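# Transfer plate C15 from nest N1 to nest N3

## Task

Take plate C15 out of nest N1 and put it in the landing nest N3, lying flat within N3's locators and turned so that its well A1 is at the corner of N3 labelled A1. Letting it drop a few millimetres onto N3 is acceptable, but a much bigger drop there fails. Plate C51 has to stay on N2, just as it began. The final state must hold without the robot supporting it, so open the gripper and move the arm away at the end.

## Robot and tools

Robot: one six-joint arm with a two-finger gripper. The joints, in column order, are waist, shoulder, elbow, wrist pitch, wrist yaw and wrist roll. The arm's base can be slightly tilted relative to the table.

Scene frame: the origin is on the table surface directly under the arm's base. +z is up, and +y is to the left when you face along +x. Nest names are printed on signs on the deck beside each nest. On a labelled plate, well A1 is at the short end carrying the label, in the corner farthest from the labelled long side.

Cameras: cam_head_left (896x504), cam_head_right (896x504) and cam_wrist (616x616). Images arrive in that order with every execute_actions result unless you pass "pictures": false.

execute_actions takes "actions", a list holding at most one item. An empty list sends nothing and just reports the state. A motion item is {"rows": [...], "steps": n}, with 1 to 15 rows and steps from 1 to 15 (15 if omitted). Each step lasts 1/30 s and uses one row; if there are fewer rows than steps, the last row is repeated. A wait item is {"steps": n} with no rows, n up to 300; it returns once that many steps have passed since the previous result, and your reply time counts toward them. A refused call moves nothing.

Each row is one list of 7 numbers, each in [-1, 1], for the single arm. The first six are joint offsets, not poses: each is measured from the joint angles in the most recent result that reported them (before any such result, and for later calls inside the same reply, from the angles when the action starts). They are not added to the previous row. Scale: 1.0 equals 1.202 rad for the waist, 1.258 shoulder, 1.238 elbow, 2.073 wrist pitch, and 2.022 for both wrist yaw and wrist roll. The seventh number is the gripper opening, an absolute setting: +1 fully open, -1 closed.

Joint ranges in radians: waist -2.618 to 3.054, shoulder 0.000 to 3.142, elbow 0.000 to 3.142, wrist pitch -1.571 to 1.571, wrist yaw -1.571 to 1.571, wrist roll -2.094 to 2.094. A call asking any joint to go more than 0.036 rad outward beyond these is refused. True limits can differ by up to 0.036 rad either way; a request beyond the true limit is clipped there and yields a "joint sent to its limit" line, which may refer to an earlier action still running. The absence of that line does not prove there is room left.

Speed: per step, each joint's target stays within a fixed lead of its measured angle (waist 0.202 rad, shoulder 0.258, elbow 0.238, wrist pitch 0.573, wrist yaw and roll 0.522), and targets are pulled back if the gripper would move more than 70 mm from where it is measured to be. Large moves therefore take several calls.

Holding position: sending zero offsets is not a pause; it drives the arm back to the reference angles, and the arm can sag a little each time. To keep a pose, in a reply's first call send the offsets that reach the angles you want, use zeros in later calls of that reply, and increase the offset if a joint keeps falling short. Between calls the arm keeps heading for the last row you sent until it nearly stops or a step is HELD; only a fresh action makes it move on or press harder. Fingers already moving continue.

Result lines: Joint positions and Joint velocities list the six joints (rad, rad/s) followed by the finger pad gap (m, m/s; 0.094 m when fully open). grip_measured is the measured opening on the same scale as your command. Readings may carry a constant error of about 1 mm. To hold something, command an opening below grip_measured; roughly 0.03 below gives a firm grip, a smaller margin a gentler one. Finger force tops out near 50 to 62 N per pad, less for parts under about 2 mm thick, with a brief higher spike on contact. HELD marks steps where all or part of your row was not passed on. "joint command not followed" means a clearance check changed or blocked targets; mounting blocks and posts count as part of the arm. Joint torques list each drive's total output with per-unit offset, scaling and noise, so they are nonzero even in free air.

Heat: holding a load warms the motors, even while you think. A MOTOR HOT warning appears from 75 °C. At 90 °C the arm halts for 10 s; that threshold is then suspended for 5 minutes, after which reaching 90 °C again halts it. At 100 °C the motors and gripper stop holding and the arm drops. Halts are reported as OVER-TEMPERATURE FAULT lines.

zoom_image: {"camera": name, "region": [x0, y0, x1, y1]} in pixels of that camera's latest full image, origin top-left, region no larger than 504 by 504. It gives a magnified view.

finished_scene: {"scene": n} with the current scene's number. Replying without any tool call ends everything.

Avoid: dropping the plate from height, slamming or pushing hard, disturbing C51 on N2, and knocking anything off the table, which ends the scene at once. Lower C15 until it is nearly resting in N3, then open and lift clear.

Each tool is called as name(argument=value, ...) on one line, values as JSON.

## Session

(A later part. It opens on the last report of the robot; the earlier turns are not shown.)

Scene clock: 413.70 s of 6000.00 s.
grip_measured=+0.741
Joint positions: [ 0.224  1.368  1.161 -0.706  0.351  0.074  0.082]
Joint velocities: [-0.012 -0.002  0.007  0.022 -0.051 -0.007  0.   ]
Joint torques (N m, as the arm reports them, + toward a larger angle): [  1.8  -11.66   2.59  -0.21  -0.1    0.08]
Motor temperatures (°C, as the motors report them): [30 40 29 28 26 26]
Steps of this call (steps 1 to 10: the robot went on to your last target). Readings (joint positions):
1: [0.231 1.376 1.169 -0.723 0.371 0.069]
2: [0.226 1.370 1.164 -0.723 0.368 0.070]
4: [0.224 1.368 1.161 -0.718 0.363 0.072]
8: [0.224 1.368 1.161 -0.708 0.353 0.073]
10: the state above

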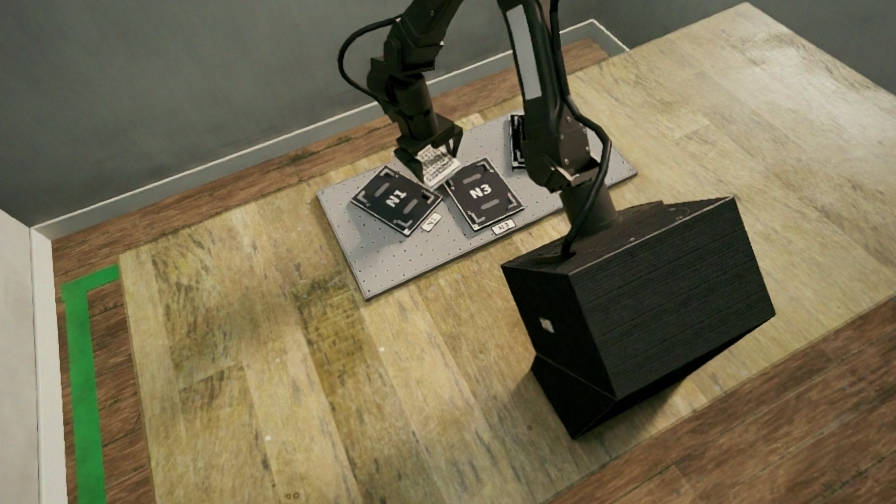

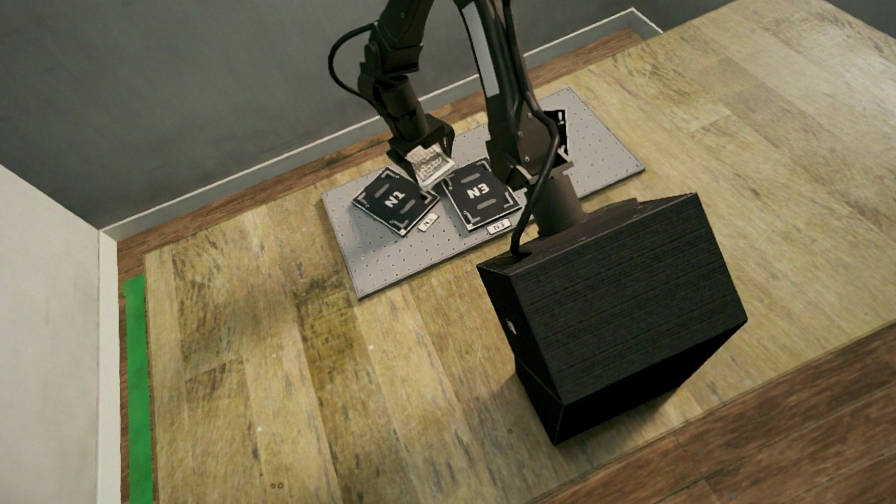

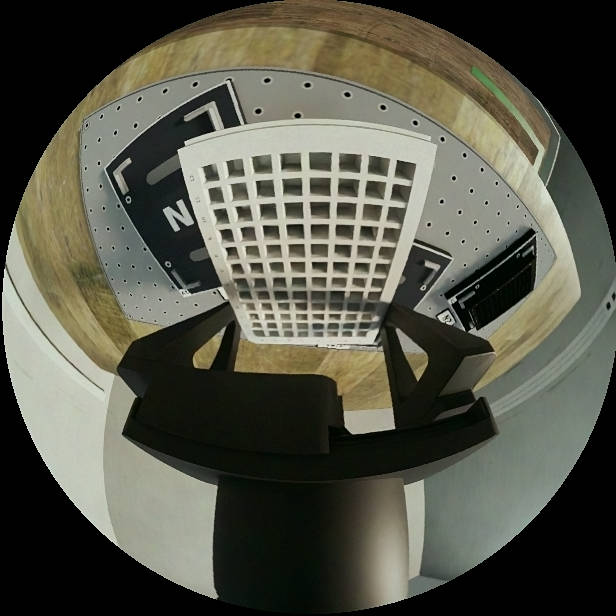

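execute_actions(actions=[{"rows":[[-0.012,-0.025,-0.02,0.003,-0.004,0,0.7],[-0.024,-0.04,-0.04,0.006,-0.008,0.003,0.7],[-0.036,-0.055,-0.06,0.009,-0.012,0.005,0.7],[-0.048,-0.07,-0.08,0.012,-0.016,0.007,0.7],[-0.06,-0.085,-0.1,0.015,-0.02,0.008,0.7],[-0.072,-0.1,-0.12,0.018,-0.024,0.01,0.7],[-0.084,-0.115,-0.14,0.02,-0.028,0.012,0.7],[-0.096,-0.13,-0.16,0.023,-0.032,0.013,0.7],[-0.108,-0.145,-0.18,0.026,-0.036,0.015,0.7],[-0.12,-0.16,-0.2,0.029,-0.04,0.017,0.7],[-0.132,-0.175,-0.22,0.032,-0.044,0.018,0.7],[-0.144,-0.19,-0.24,0.035,-0.048,0.02,0.7],[-0.156,-0.205,-0.265,0.038,-0.052,0.022,0.7],[-0.167,-0.225,-0.288,0.04,-0.058,0.024,0.7]],"steps":15}])

execute_actions(actions=[{"steps":12}])

Scene clock: 424.83 s of 6000.00 s.
grip_measured=+0.741
Joint positions: [ 0.042  1.127  0.843 -0.653  0.269  0.105  0.082]
Joint velocities: [-0.3   -0.466 -0.623 -0.051 -0.212  0.095  0.   ]
Joint torques (N m, as the arm reports them, + toward a larger angle): [ 0.53 -9.12  2.94 -0.11 -0.06  0.04]
Motor temperatures (°C, as the motors report them): [29 41 29 28 26 26]
Steps of this call (steps 1 to 30: the robot went on to your last target; steps 31 to 90: nothing new was sent; then 7.63 s passed at rest; steps 91 to 105: all 15 steps of this action). Readings (joint positions):
91: [0.224 1.368 1.160 -0.702 0.347 0.074]
92: [0.220 1.364 1.153 -0.698 0.345 0.074]
94: [0.202 1.340 1.119 -0.688 0.336 0.076]
98: [0.139 1.262 1.019 -0.680 0.317 0.084]
105: the state above

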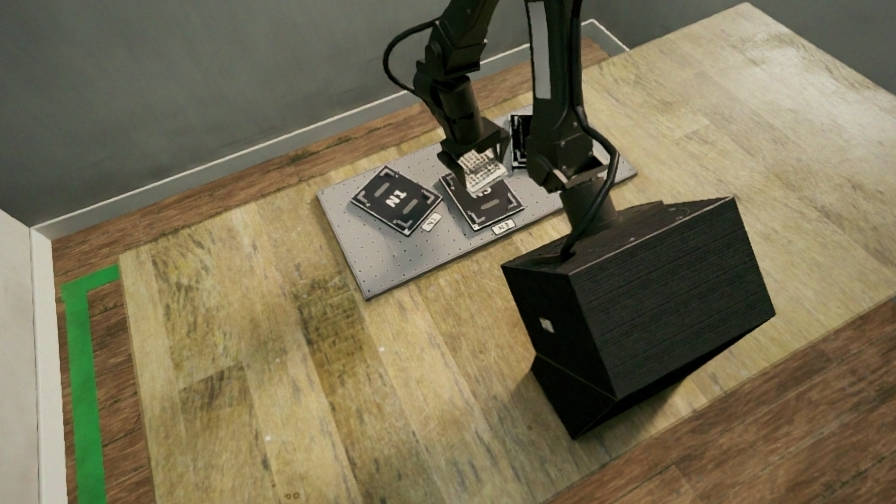

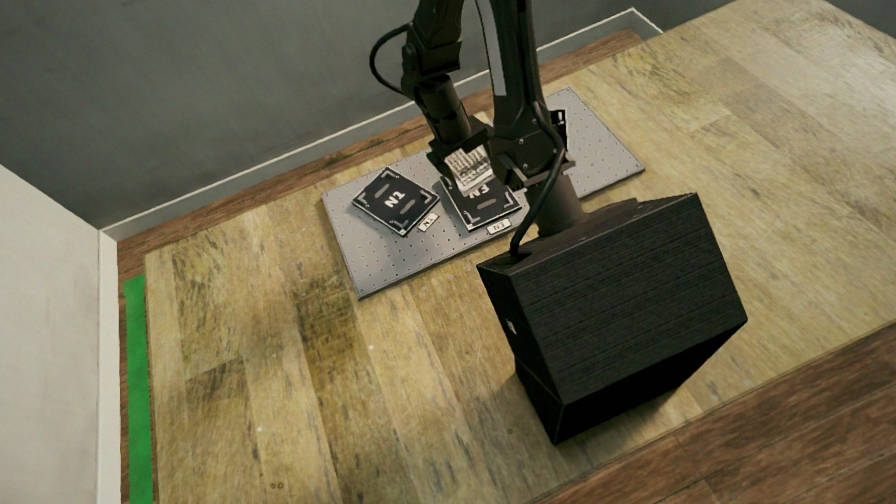

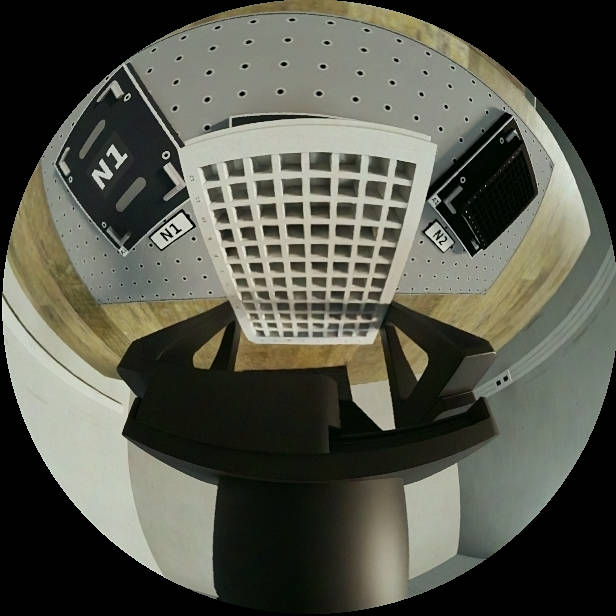

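Scene clock: 425.23 s of 6000.00 s.
grip_measured=+0.741
Joint positions: [ 0.03   1.107  0.812 -0.64   0.24   0.115  0.082]
Joint velocities: [ 0.007 -0.002 -0.002  0.022 -0.051  0.066  0.001]
Joint torques (N m, as the arm reports them, + toward a larger angle): [ 0.05 -9.71  2.48 -0.36  0.01  0.09]
Motor temperatures (°C, as the motors report them): [29 41 29 28 26 26]
Steps of this call (steps 1 to 12: the robot went on to your last target). Readings (joint positions):
1: [0.034 1.114 0.826 -0.653 0.265 0.107]
2: [0.030 1.108 0.816 -0.653 0.261 0.110]
4: [0.030 1.107 0.812 -0.653 0.253 0.112]
8: [0.030 1.107 0.812 -0.643 0.244 0.114]
12: the state above

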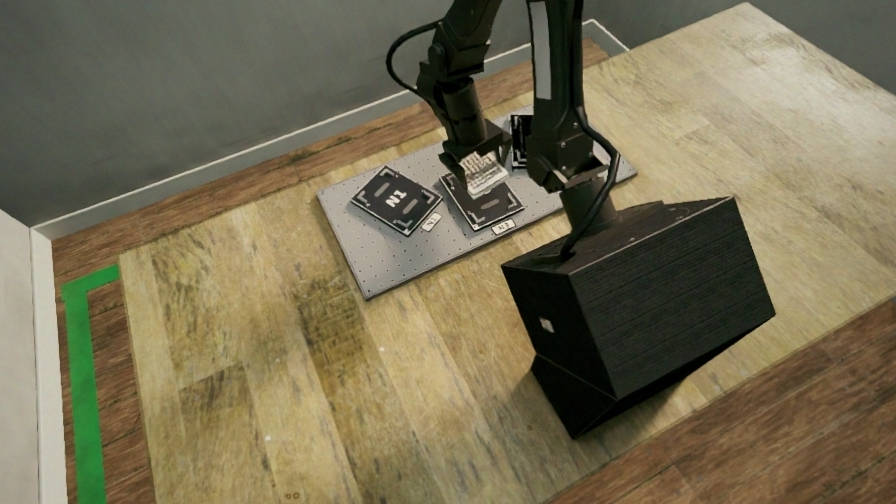

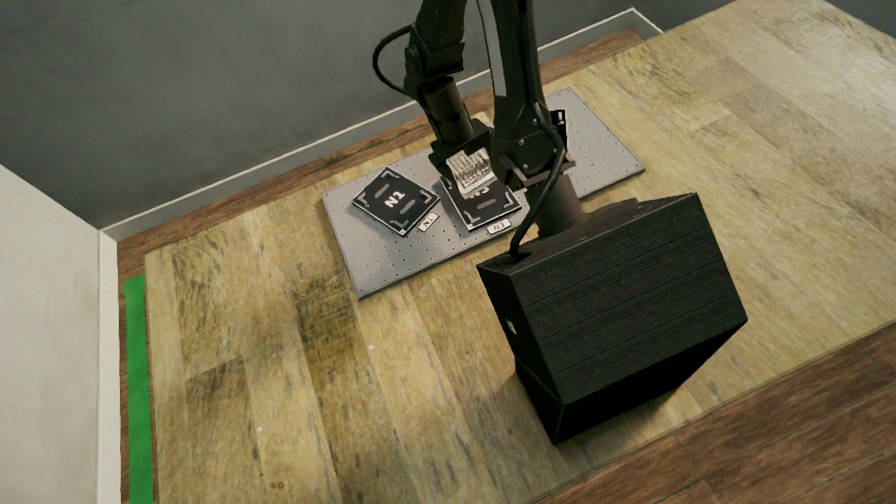

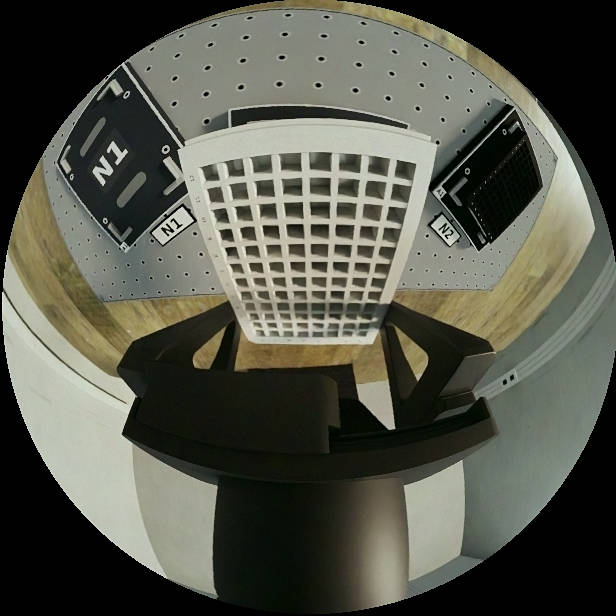

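execute_actions(actions=[{"rows":[[-0.01,0.02,-0.013,0.024,0,0,0.7],[-0.02,0.04,-0.026,0.048,0,0,0.7],[-0.03,0.062,-0.04,0.072,0,0,0.7]],"steps":15}])

execute_actions(actions=[{"steps":6}])

zoom_image(camera="cam_head_left", region=[420, 120, 550, 250])

Scene clock: 435.70 s of 6000.00 s.
grip_measured=+0.741
Joint positions: [ 0.001  1.189  0.769 -0.512  0.238  0.116  0.082]
Joint velocities: [-0.007  0.012  0.007  0.007  0.022 -0.051  0.   ]
Joint torques (N m, as the arm reports them, + toward a larger angle): [ 0.11 -8.17  1.92 -0.34  0.01 -0.02]
Motor temperatures (°C, as the motors report them): [29 40 29 28 26 26]
Steps of this call (steps 1 to 30: the robot went on to your last target; steps 31 to 90: nothing new was sent; then 6.97 s passed at rest; steps 91 to 105: all 15 steps of this action). Readings (joint positions):
91: [0.030 1.109 0.812 -0.635 0.238 0.116]
92: [0.028 1.115 0.810 -0.624 0.238 0.116]
94: [0.014 1.145 0.799 -0.575 0.238 0.116]
98: [0.001 1.188 0.773 -0.535 0.238 0.116]
105: the state above

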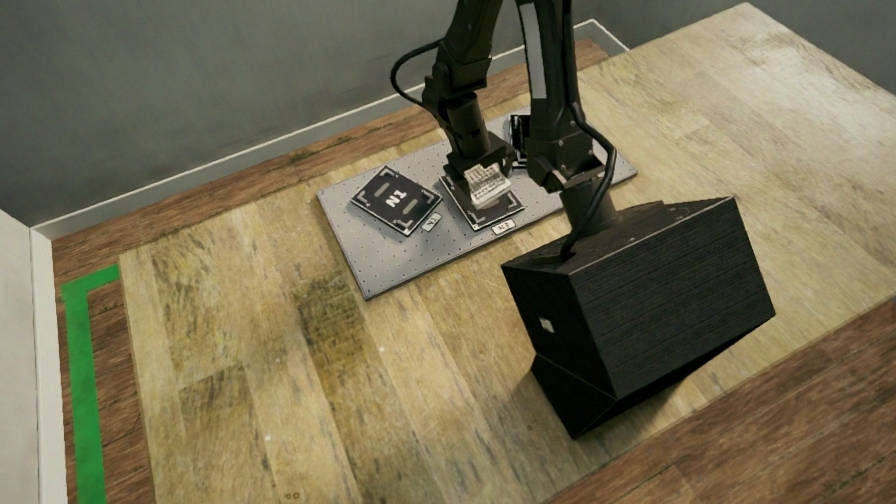

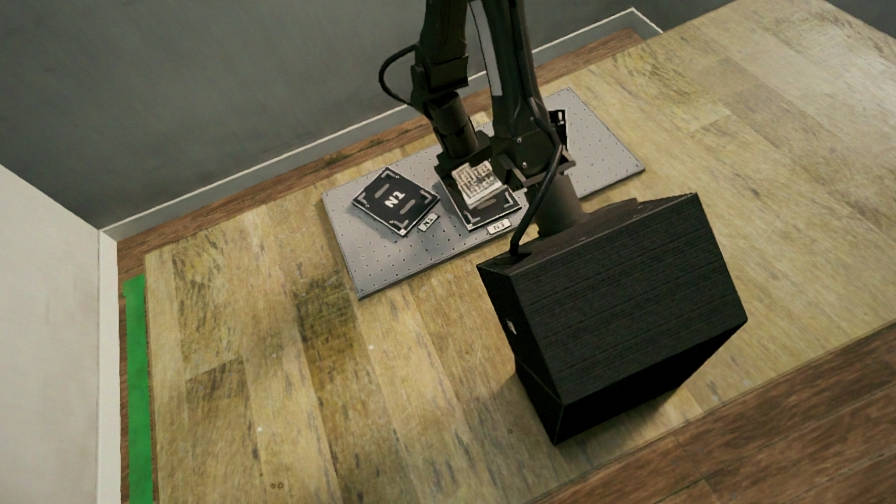

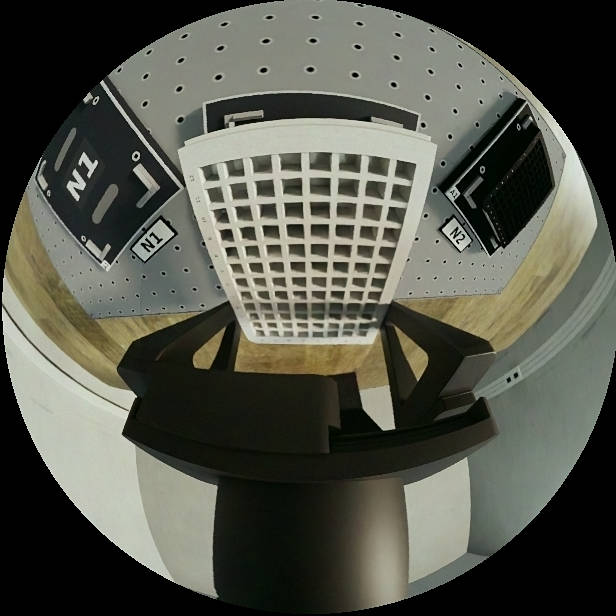

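Scene clock: 435.90 s of 6000.00 s.
grip_measured=+0.741
Joint positions: [ 0.001  1.189  0.769 -0.506  0.238  0.116  0.082]
Joint velocities: [ 0.012 -0.002 -0.007 -0.081  0.022 -0.007  0.001]
Joint torques (N m, as the arm reports them, + toward a larger angle): [-0.05 -8.23  1.84 -0.29  0.04  0.  ]
Motor temperatures (°C, as the motors report them): [29 40 29 28 26 26]
Steps of this call (steps 1 to 6: the robot went on to your last target). Readings (joint positions):
1: [0.001 1.189 0.769 -0.511 0.238 0.116]
2: [0.001 1.189 0.769 -0.509 0.238 0.116]
4: [0.001 1.189 0.769 -0.508 0.238 0.116]
6: the state above

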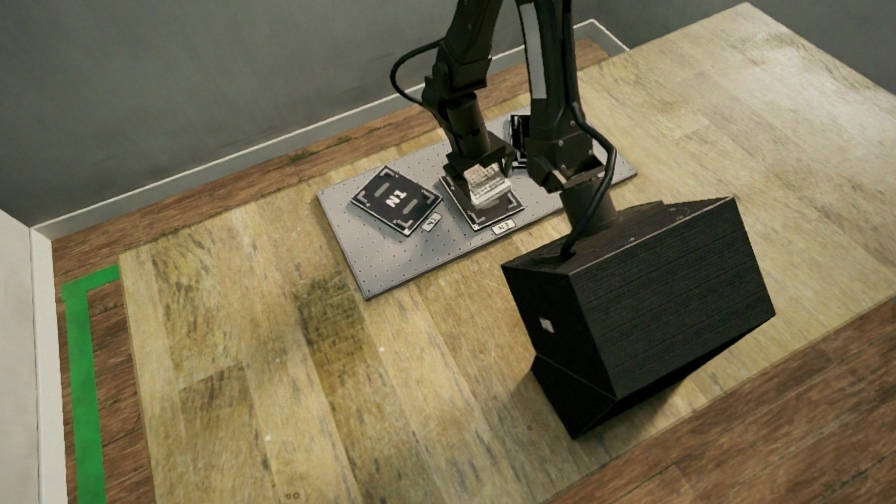

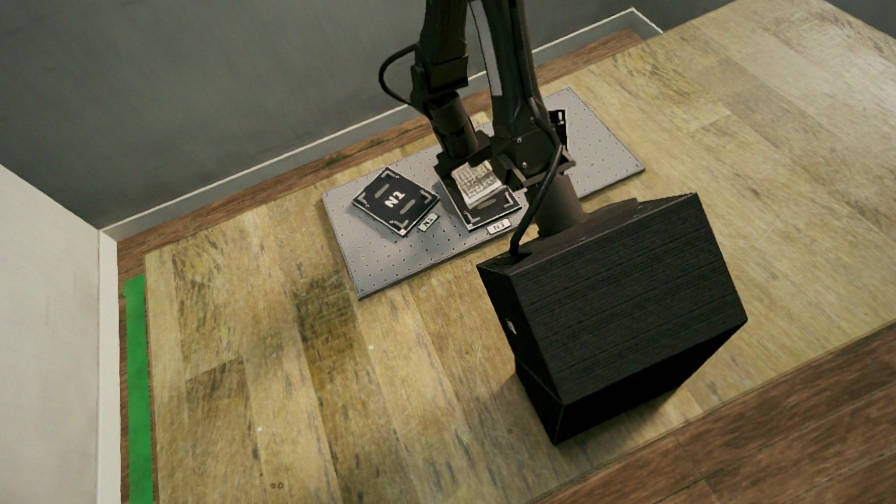

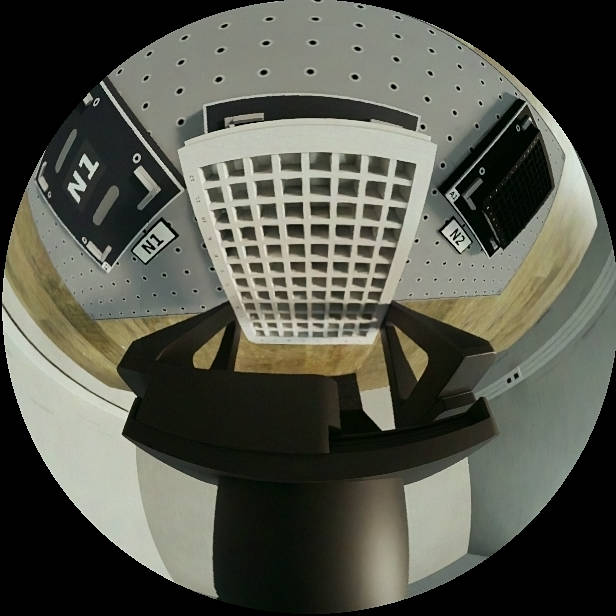

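Region (420, 120, 550, 250) of cam_head_left's 896x504 image, scaled by 3.877, with more detail than that image has.

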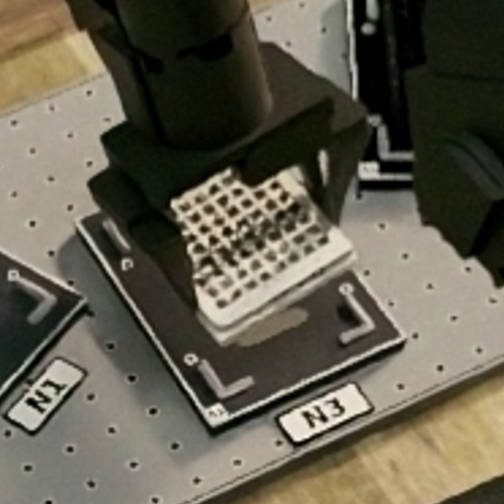

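execute_actions(actions=[{"rows":[[-0.005,0.014,-0.01,0.016,0,0.01,0.7],[-0.01,0.028,-0.02,0.032,0,0.02,0.7],[-0.015,0.042,-0.03,0.047,0,0.027,0.7]],"steps":15}])

execute_actions(actions=[{"steps":6}])

zoom_image(camera="cam_head_left", region=[420, 120, 550, 250])

zoom_image(camera="cam_wrist", region=[130, 60, 490, 260])

Scene clock: 456.70 s of 6000.00 s.
grip_measured=+0.741
Joint positions: [-0.007  1.241  0.743 -0.429  0.238  0.161  0.082]
Joint velocities: [-0.007  0.012  0.002  0.066 -0.095  0.007 -0.001]
Joint torques (N m, as the arm reports them, + toward a larger angle): [ 0.02 -7.75  1.4  -0.35 -0.02  0.02]
Motor temperatures (°C, as the motors report them): [29 38 28 28 26 26]
Steps of this call (steps 1 to 15: the robot went on to your last target; steps 16 to 90: nothing new was sent; then 17.30 s passed at rest; steps 91 to 105: all 15 steps of this action). Readings (joint positions):
91: [0.001 1.190 0.769 -0.504 0.238 0.118]
92: [0.001 1.195 0.769 -0.498 0.238 0.123]
94: [-0.002 1.214 0.763 -0.466 0.238 0.137]
98: [-0.007 1.241 0.746 -0.442 0.238 0.153]
105: the state above

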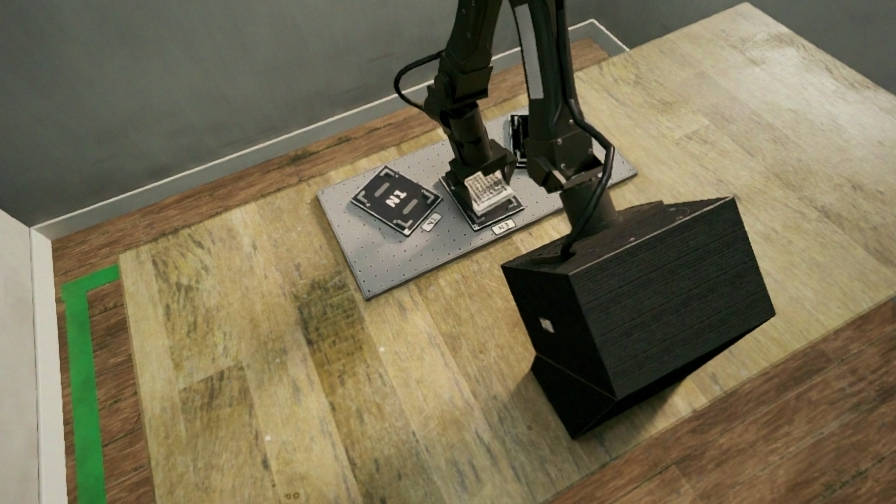

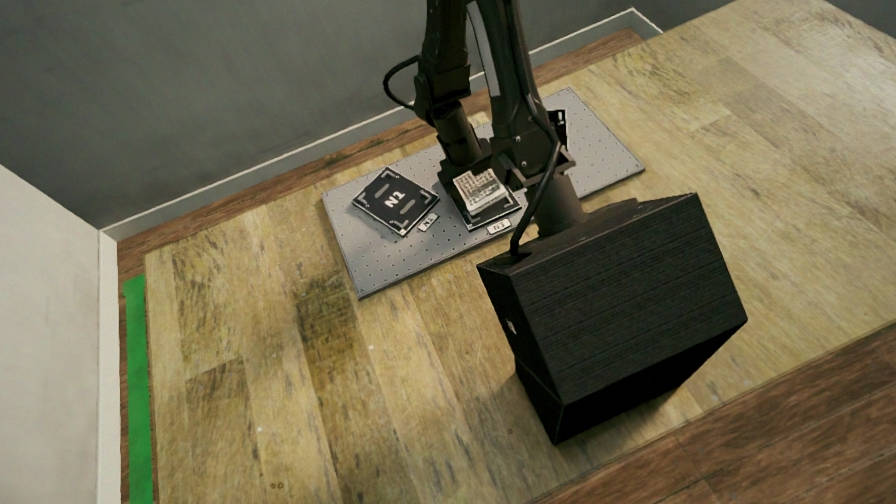

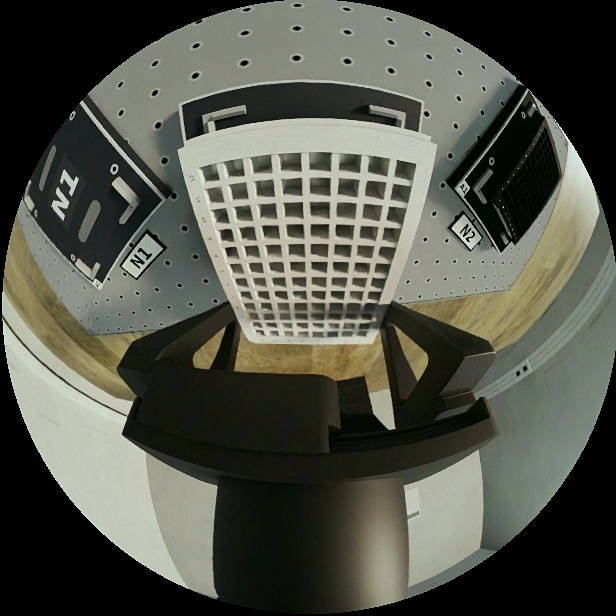

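Scene clock: 456.90 s of 6000.00 s.
grip_measured=+0.741
Joint positions: [-0.007  1.241  0.743 -0.425  0.238  0.163  0.082]
Joint velocities: [ 0.017 -0.002 -0.002  0.007  0.051 -0.007 -0.   ]
Joint torques (N m, as the arm reports them, + toward a larger angle): [-0.05 -7.82  1.2  -0.32  0.02  0.04]
Motor temperatures (°C, as the motors report them): [29 38 28 28 26 26]
Steps of this call (steps 1 to 6: the robot went on to your last target). Readings (joint positions):
1: [-0.007 1.241 0.743 -0.428 0.238 0.162]
2: [-0.007 1.241 0.743 -0.427 0.238 0.162]
4: [-0.007 1.241 0.743 -0.426 0.238 0.163]
6: the state above

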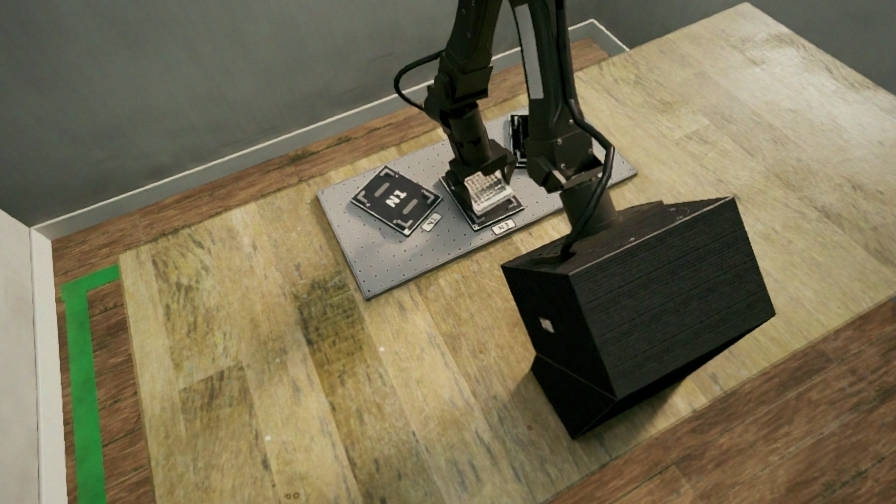

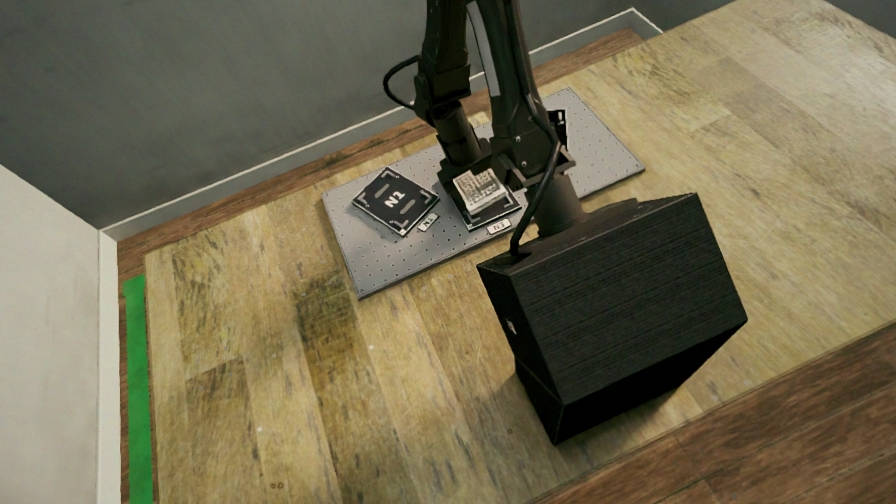

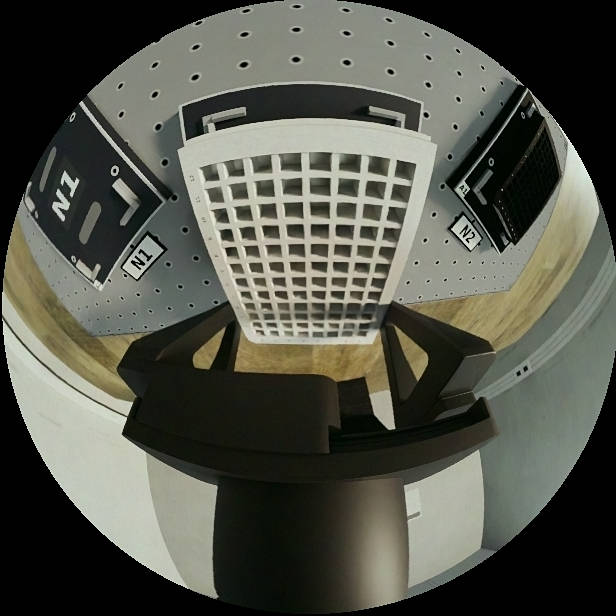

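Region (420, 120, 550, 250) of cam_head_left's 896x504 image, scaled by 3.877, with more detail than that image has.

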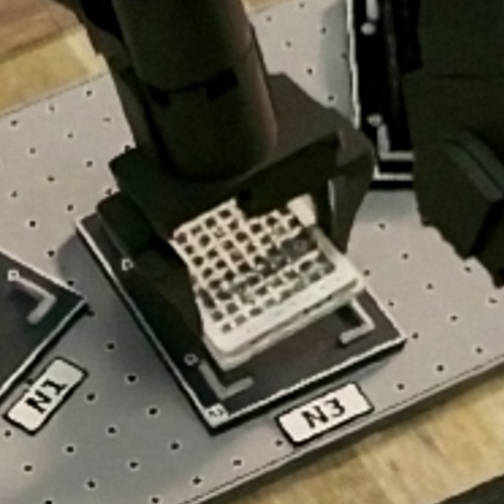

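Region (130, 60, 490, 260) of cam_wrist's 616x616 image, scaled by 1.400, with more detail than that image has.

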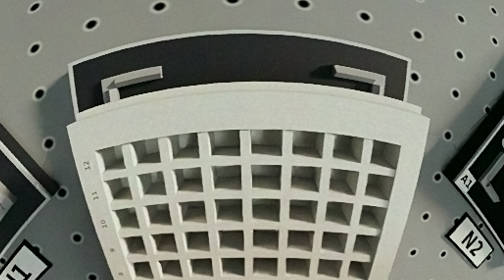

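execute_actions(actions=[{"rows":[[0,0.015,0.01,0.008,0,0,0.7],[0,0.03,0.018,0.016,0,0,0.7],[0,0.045,0.024,0.025,0,0,0.7]],"steps":15}])

zoom_image(camera="cam_head_left", region=[420, 120, 550, 250])

zoom_image(camera="cam_wrist", region=[130, 60, 490, 260])

Scene clock: 483.03 s of 6000.00 s.
grip_measured=+0.741
Joint positions: [-0.007  1.297  0.749 -0.39   0.238  0.164  0.082]
Joint velocities: [-0.002  0.012 -0.012 -0.022  0.022 -0.081  0.001]
Joint torques (N m, as the arm reports them, + toward a larger angle): [ 0.58 -8.02  3.46 -0.29  0.03  0.04]
Motor temperatures (°C, as the motors report them): [29 37 28 27 26 26]
Steps of this call (steps 1 to 15: the robot went on to your last target; steps 16 to 90: nothing new was sent; then 22.63 s passed at rest; steps 91 to 105: all 15 steps of this action). Readings (joint positions):
91: [-0.007 1.243 0.743 -0.424 0.238 0.164]
92: [-0.007 1.247 0.743 -0.421 0.238 0.164]
94: [-0.007 1.270 0.747 -0.410 0.238 0.164]
98: [-0.007 1.297 0.749 -0.398 0.238 0.164]
105: the state above

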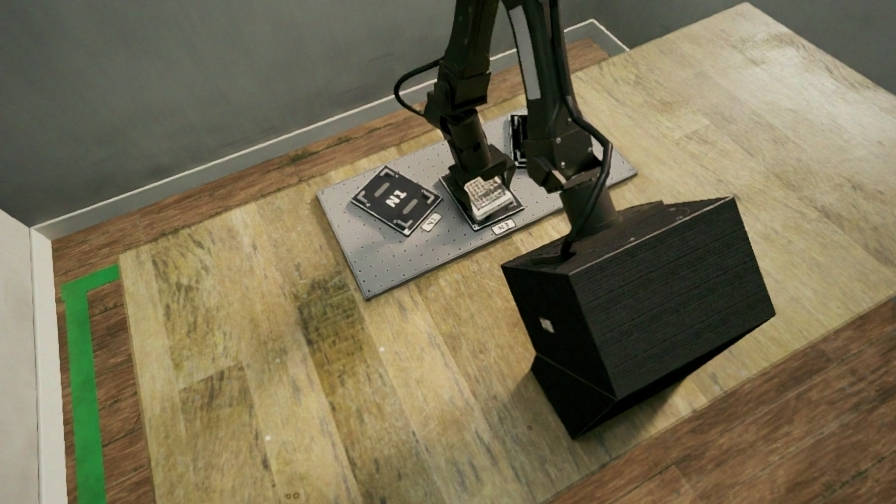

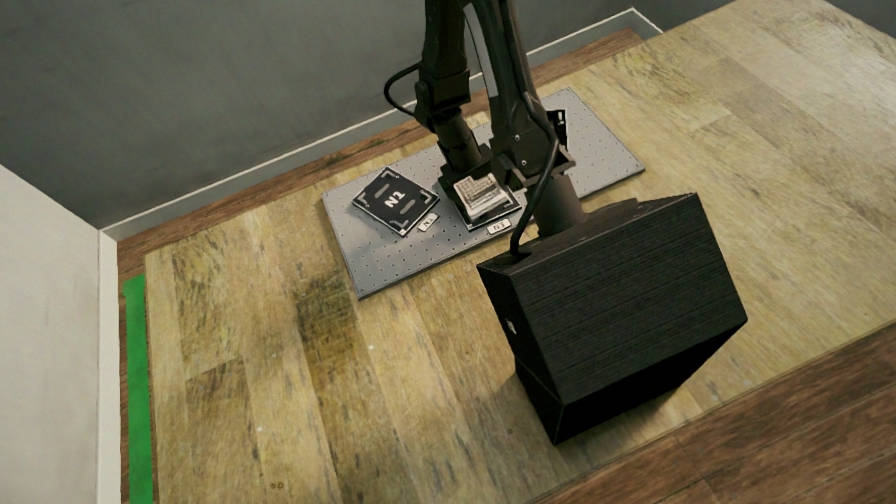

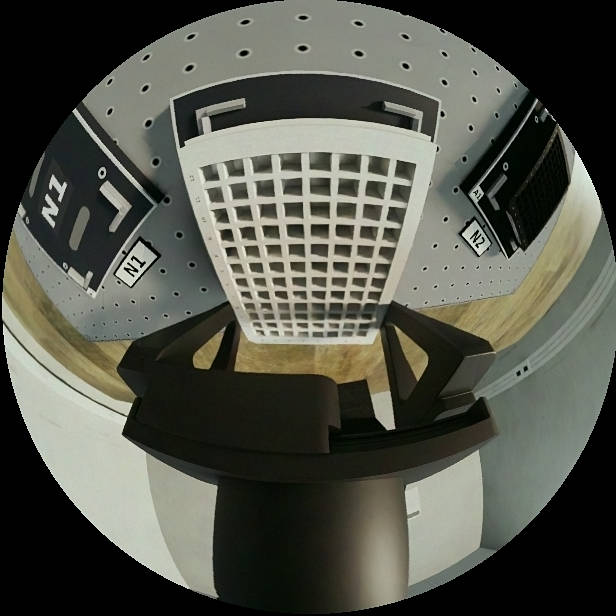

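Region (420, 120, 550, 250) of cam_head_left's 896x504 image, scaled by 3.877, with more detail than that image has.

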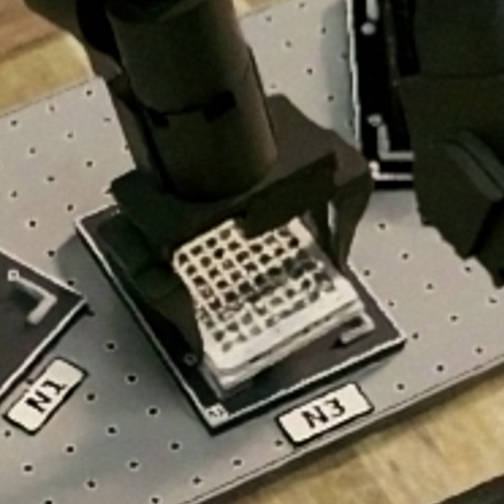

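Region (130, 60, 490, 260) of cam_wrist's 616x616 image, scaled by 1.400, with more detail than that image has.

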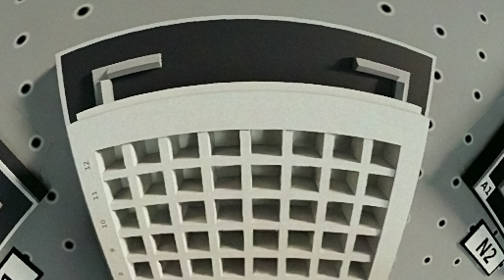

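execute_actions(actions=[{"rows":[[0,0,0.02,0,0,0,0.7],[0,0,0.036,0,0,0,0.7],[0,0,0.036,0,0,0,0.7],[0,0,0.036,0.006,0,0,0.7],[0,0,0.036,0.012,0,0,0.7],[0,0.006,0.036,0.012,0,0,0.7],[0,0.011,0.036,0.012,0,0,0.7]],"steps":15}])

zoom_image(camera="cam_head_left", region=[420, 120, 550, 250])

zoom_image(camera="cam_wrist", region=[130, 60, 490, 260])

Scene clock: 500.53 s of 6000.00 s.
grip_measured=+0.741
Joint positions: [-0.007  1.305  0.773 -0.377  0.238  0.164  0.082]
Joint velocities: [-0.002  0.017 -0.012 -0.007 -0.051 -0.066 -0.   ]
Joint torques (N m, as the arm reports them, + toward a larger angle): [ 0.74 -7.96  3.38 -0.27  0.05  0.03]
Motor temperatures (°C, as the motors report them): [29 37 29 27 26 26]
Steps of this call (steps 1 to 15: the robot went on to your last target; steps 16 to 90: nothing new was sent; then 14.00 s passed at rest; steps 91 to 105: all 15 steps of this action). Readings (joint positions):
91: [-0.007 1.297 0.749 -0.388 0.238 0.164]
92: [-0.007 1.297 0.751 -0.390 0.238 0.164]
94: [-0.007 1.297 0.760 -0.392 0.238 0.164]
98: [-0.007 1.297 0.773 -0.380 0.238 0.164]
105: the state above

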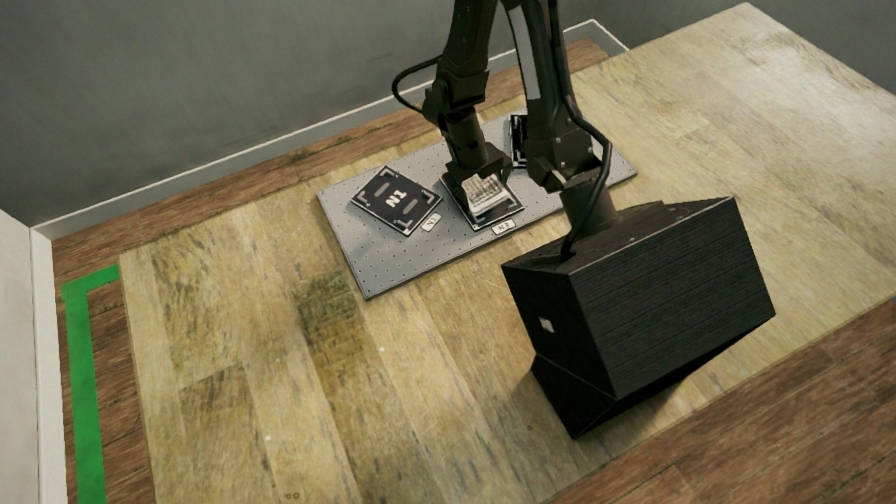

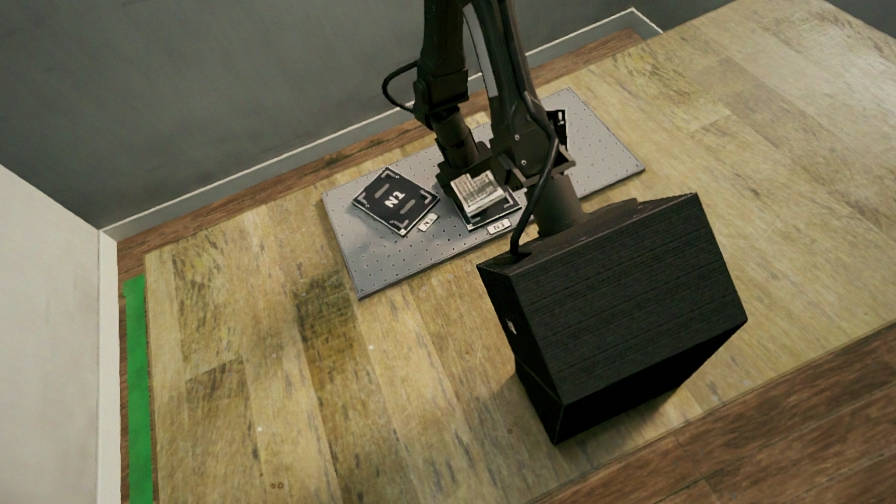

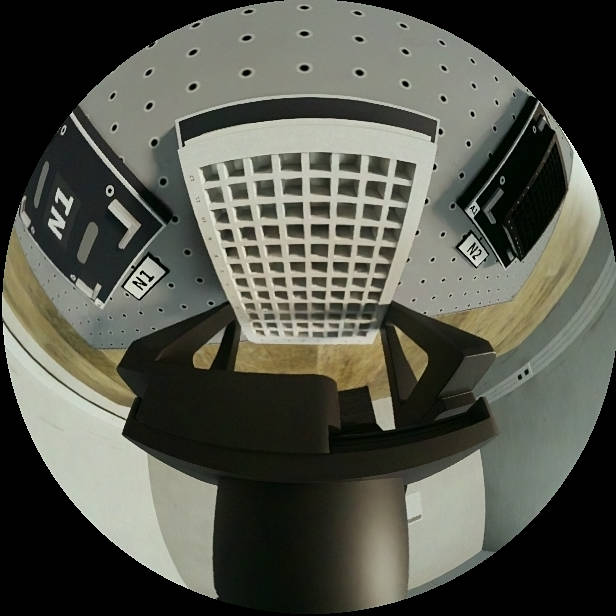

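Region (420, 120, 550, 250) of cam_head_left's 896x504 image, scaled by 3.877, with more detail than that image has.

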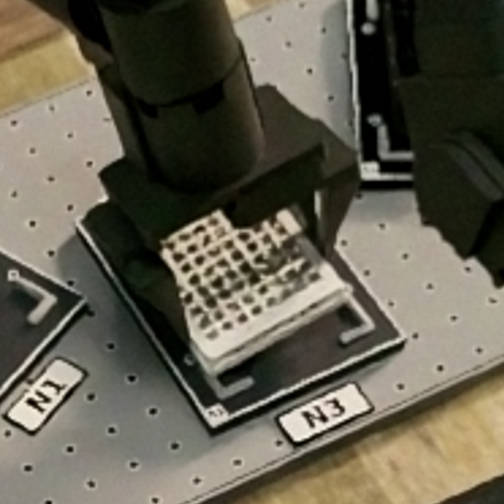

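Region (130, 60, 490, 260) of cam_wrist's 616x616 image, scaled by 1.400, with more detail than that image has.

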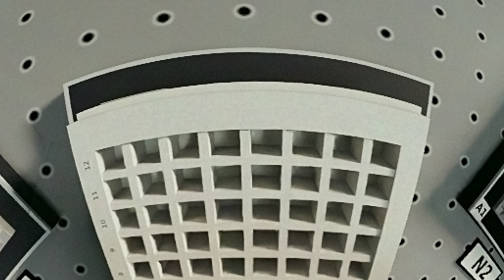

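execute_actions(actions=[{"rows":[[-0.004,0.01,-0.004,0.006,0,0,0.7],[-0.008,0.02,-0.008,0.012,0,0,0.7],[-0.012,0.03,-0.012,0.018,0,0,0.7]],"steps":15}])

zoom_image(camera="cam_head_left", region=[420, 120, 550, 250])

zoom_image(camera="cam_wrist", region=[130, 60, 490, 260])

Scene clock: 516.50 s of 6000.00 s.
grip_measured=+0.741
Joint positions: [-0.012  1.334  0.773 -0.362  0.236  0.164  0.082]
Joint velocities: [-0.017 -0.007 -0.017 -0.007 -0.037  0.022 -0.001]
Joint torques (N m, as the arm reports them, + toward a larger angle): [-0.06 -7.41  0.55 -0.19  0.03  0.01]
Motor temperatures (°C, as the motors report them): [29 37 29 27 26 26]
Steps of this call (steps 1 to 15: the robot went on to your last target; steps 16 to 90: nothing new was sent; then 12.47 s passed at rest; steps 91 to 105: all 15 steps of this action). Readings (joint positions):
91: [-0.007 1.306 0.773 -0.377 0.238 0.164]
92: [-0.007 1.307 0.773 -0.376 0.238 0.164]
94: [-0.009 1.320 0.773 -0.366 0.238 0.164]
98: [-0.012 1.334 0.773 -0.362 0.236 0.164]
105: the state above

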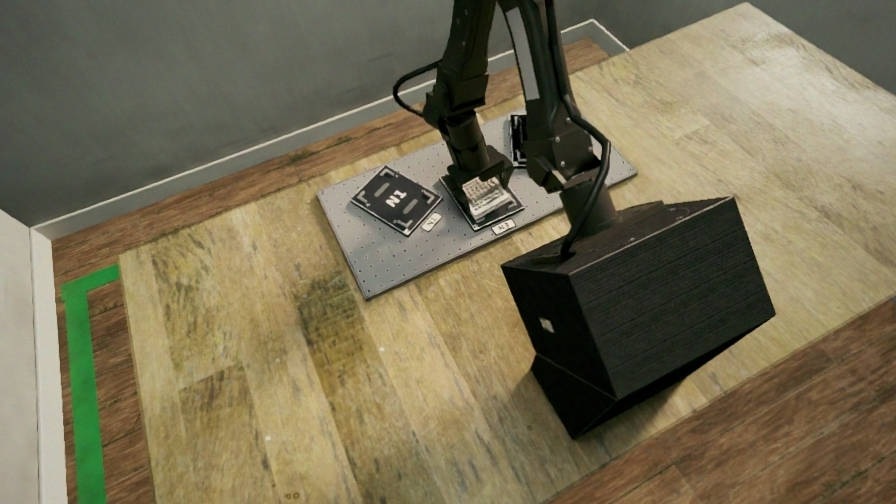

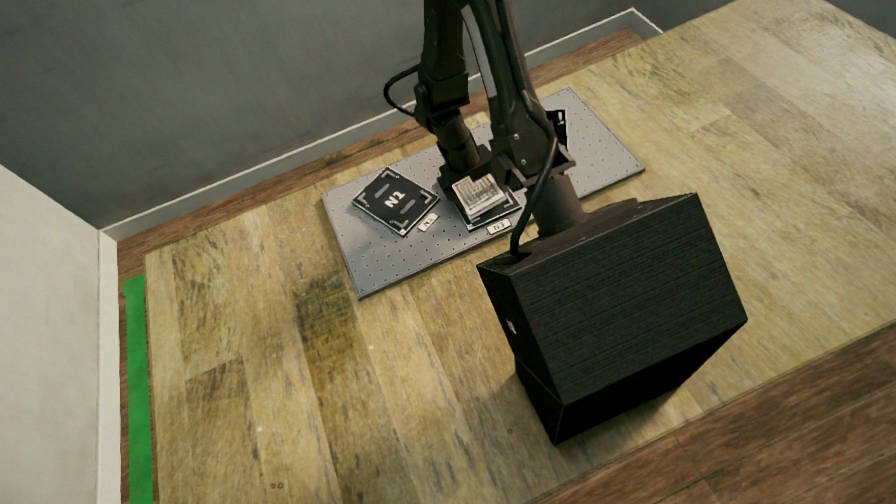

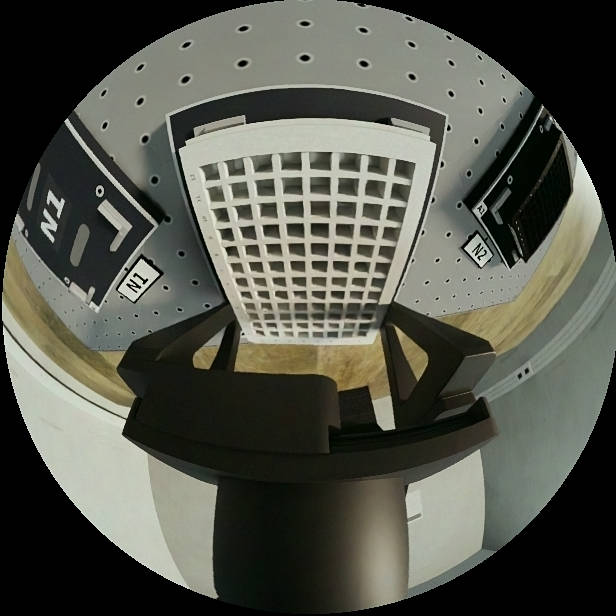

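Region (420, 120, 550, 250) of cam_head_left's 896x504 image, scaled by 3.877, with more detail than that image has.

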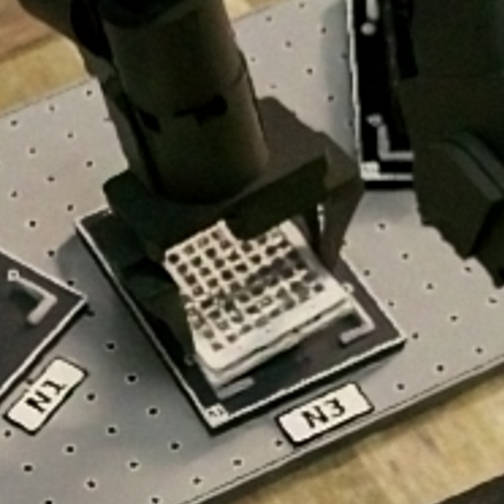

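Region (130, 60, 490, 260) of cam_wrist's 616x616 image, scaled by 1.400, with more detail than that image has.

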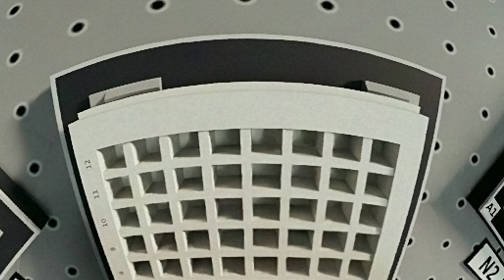

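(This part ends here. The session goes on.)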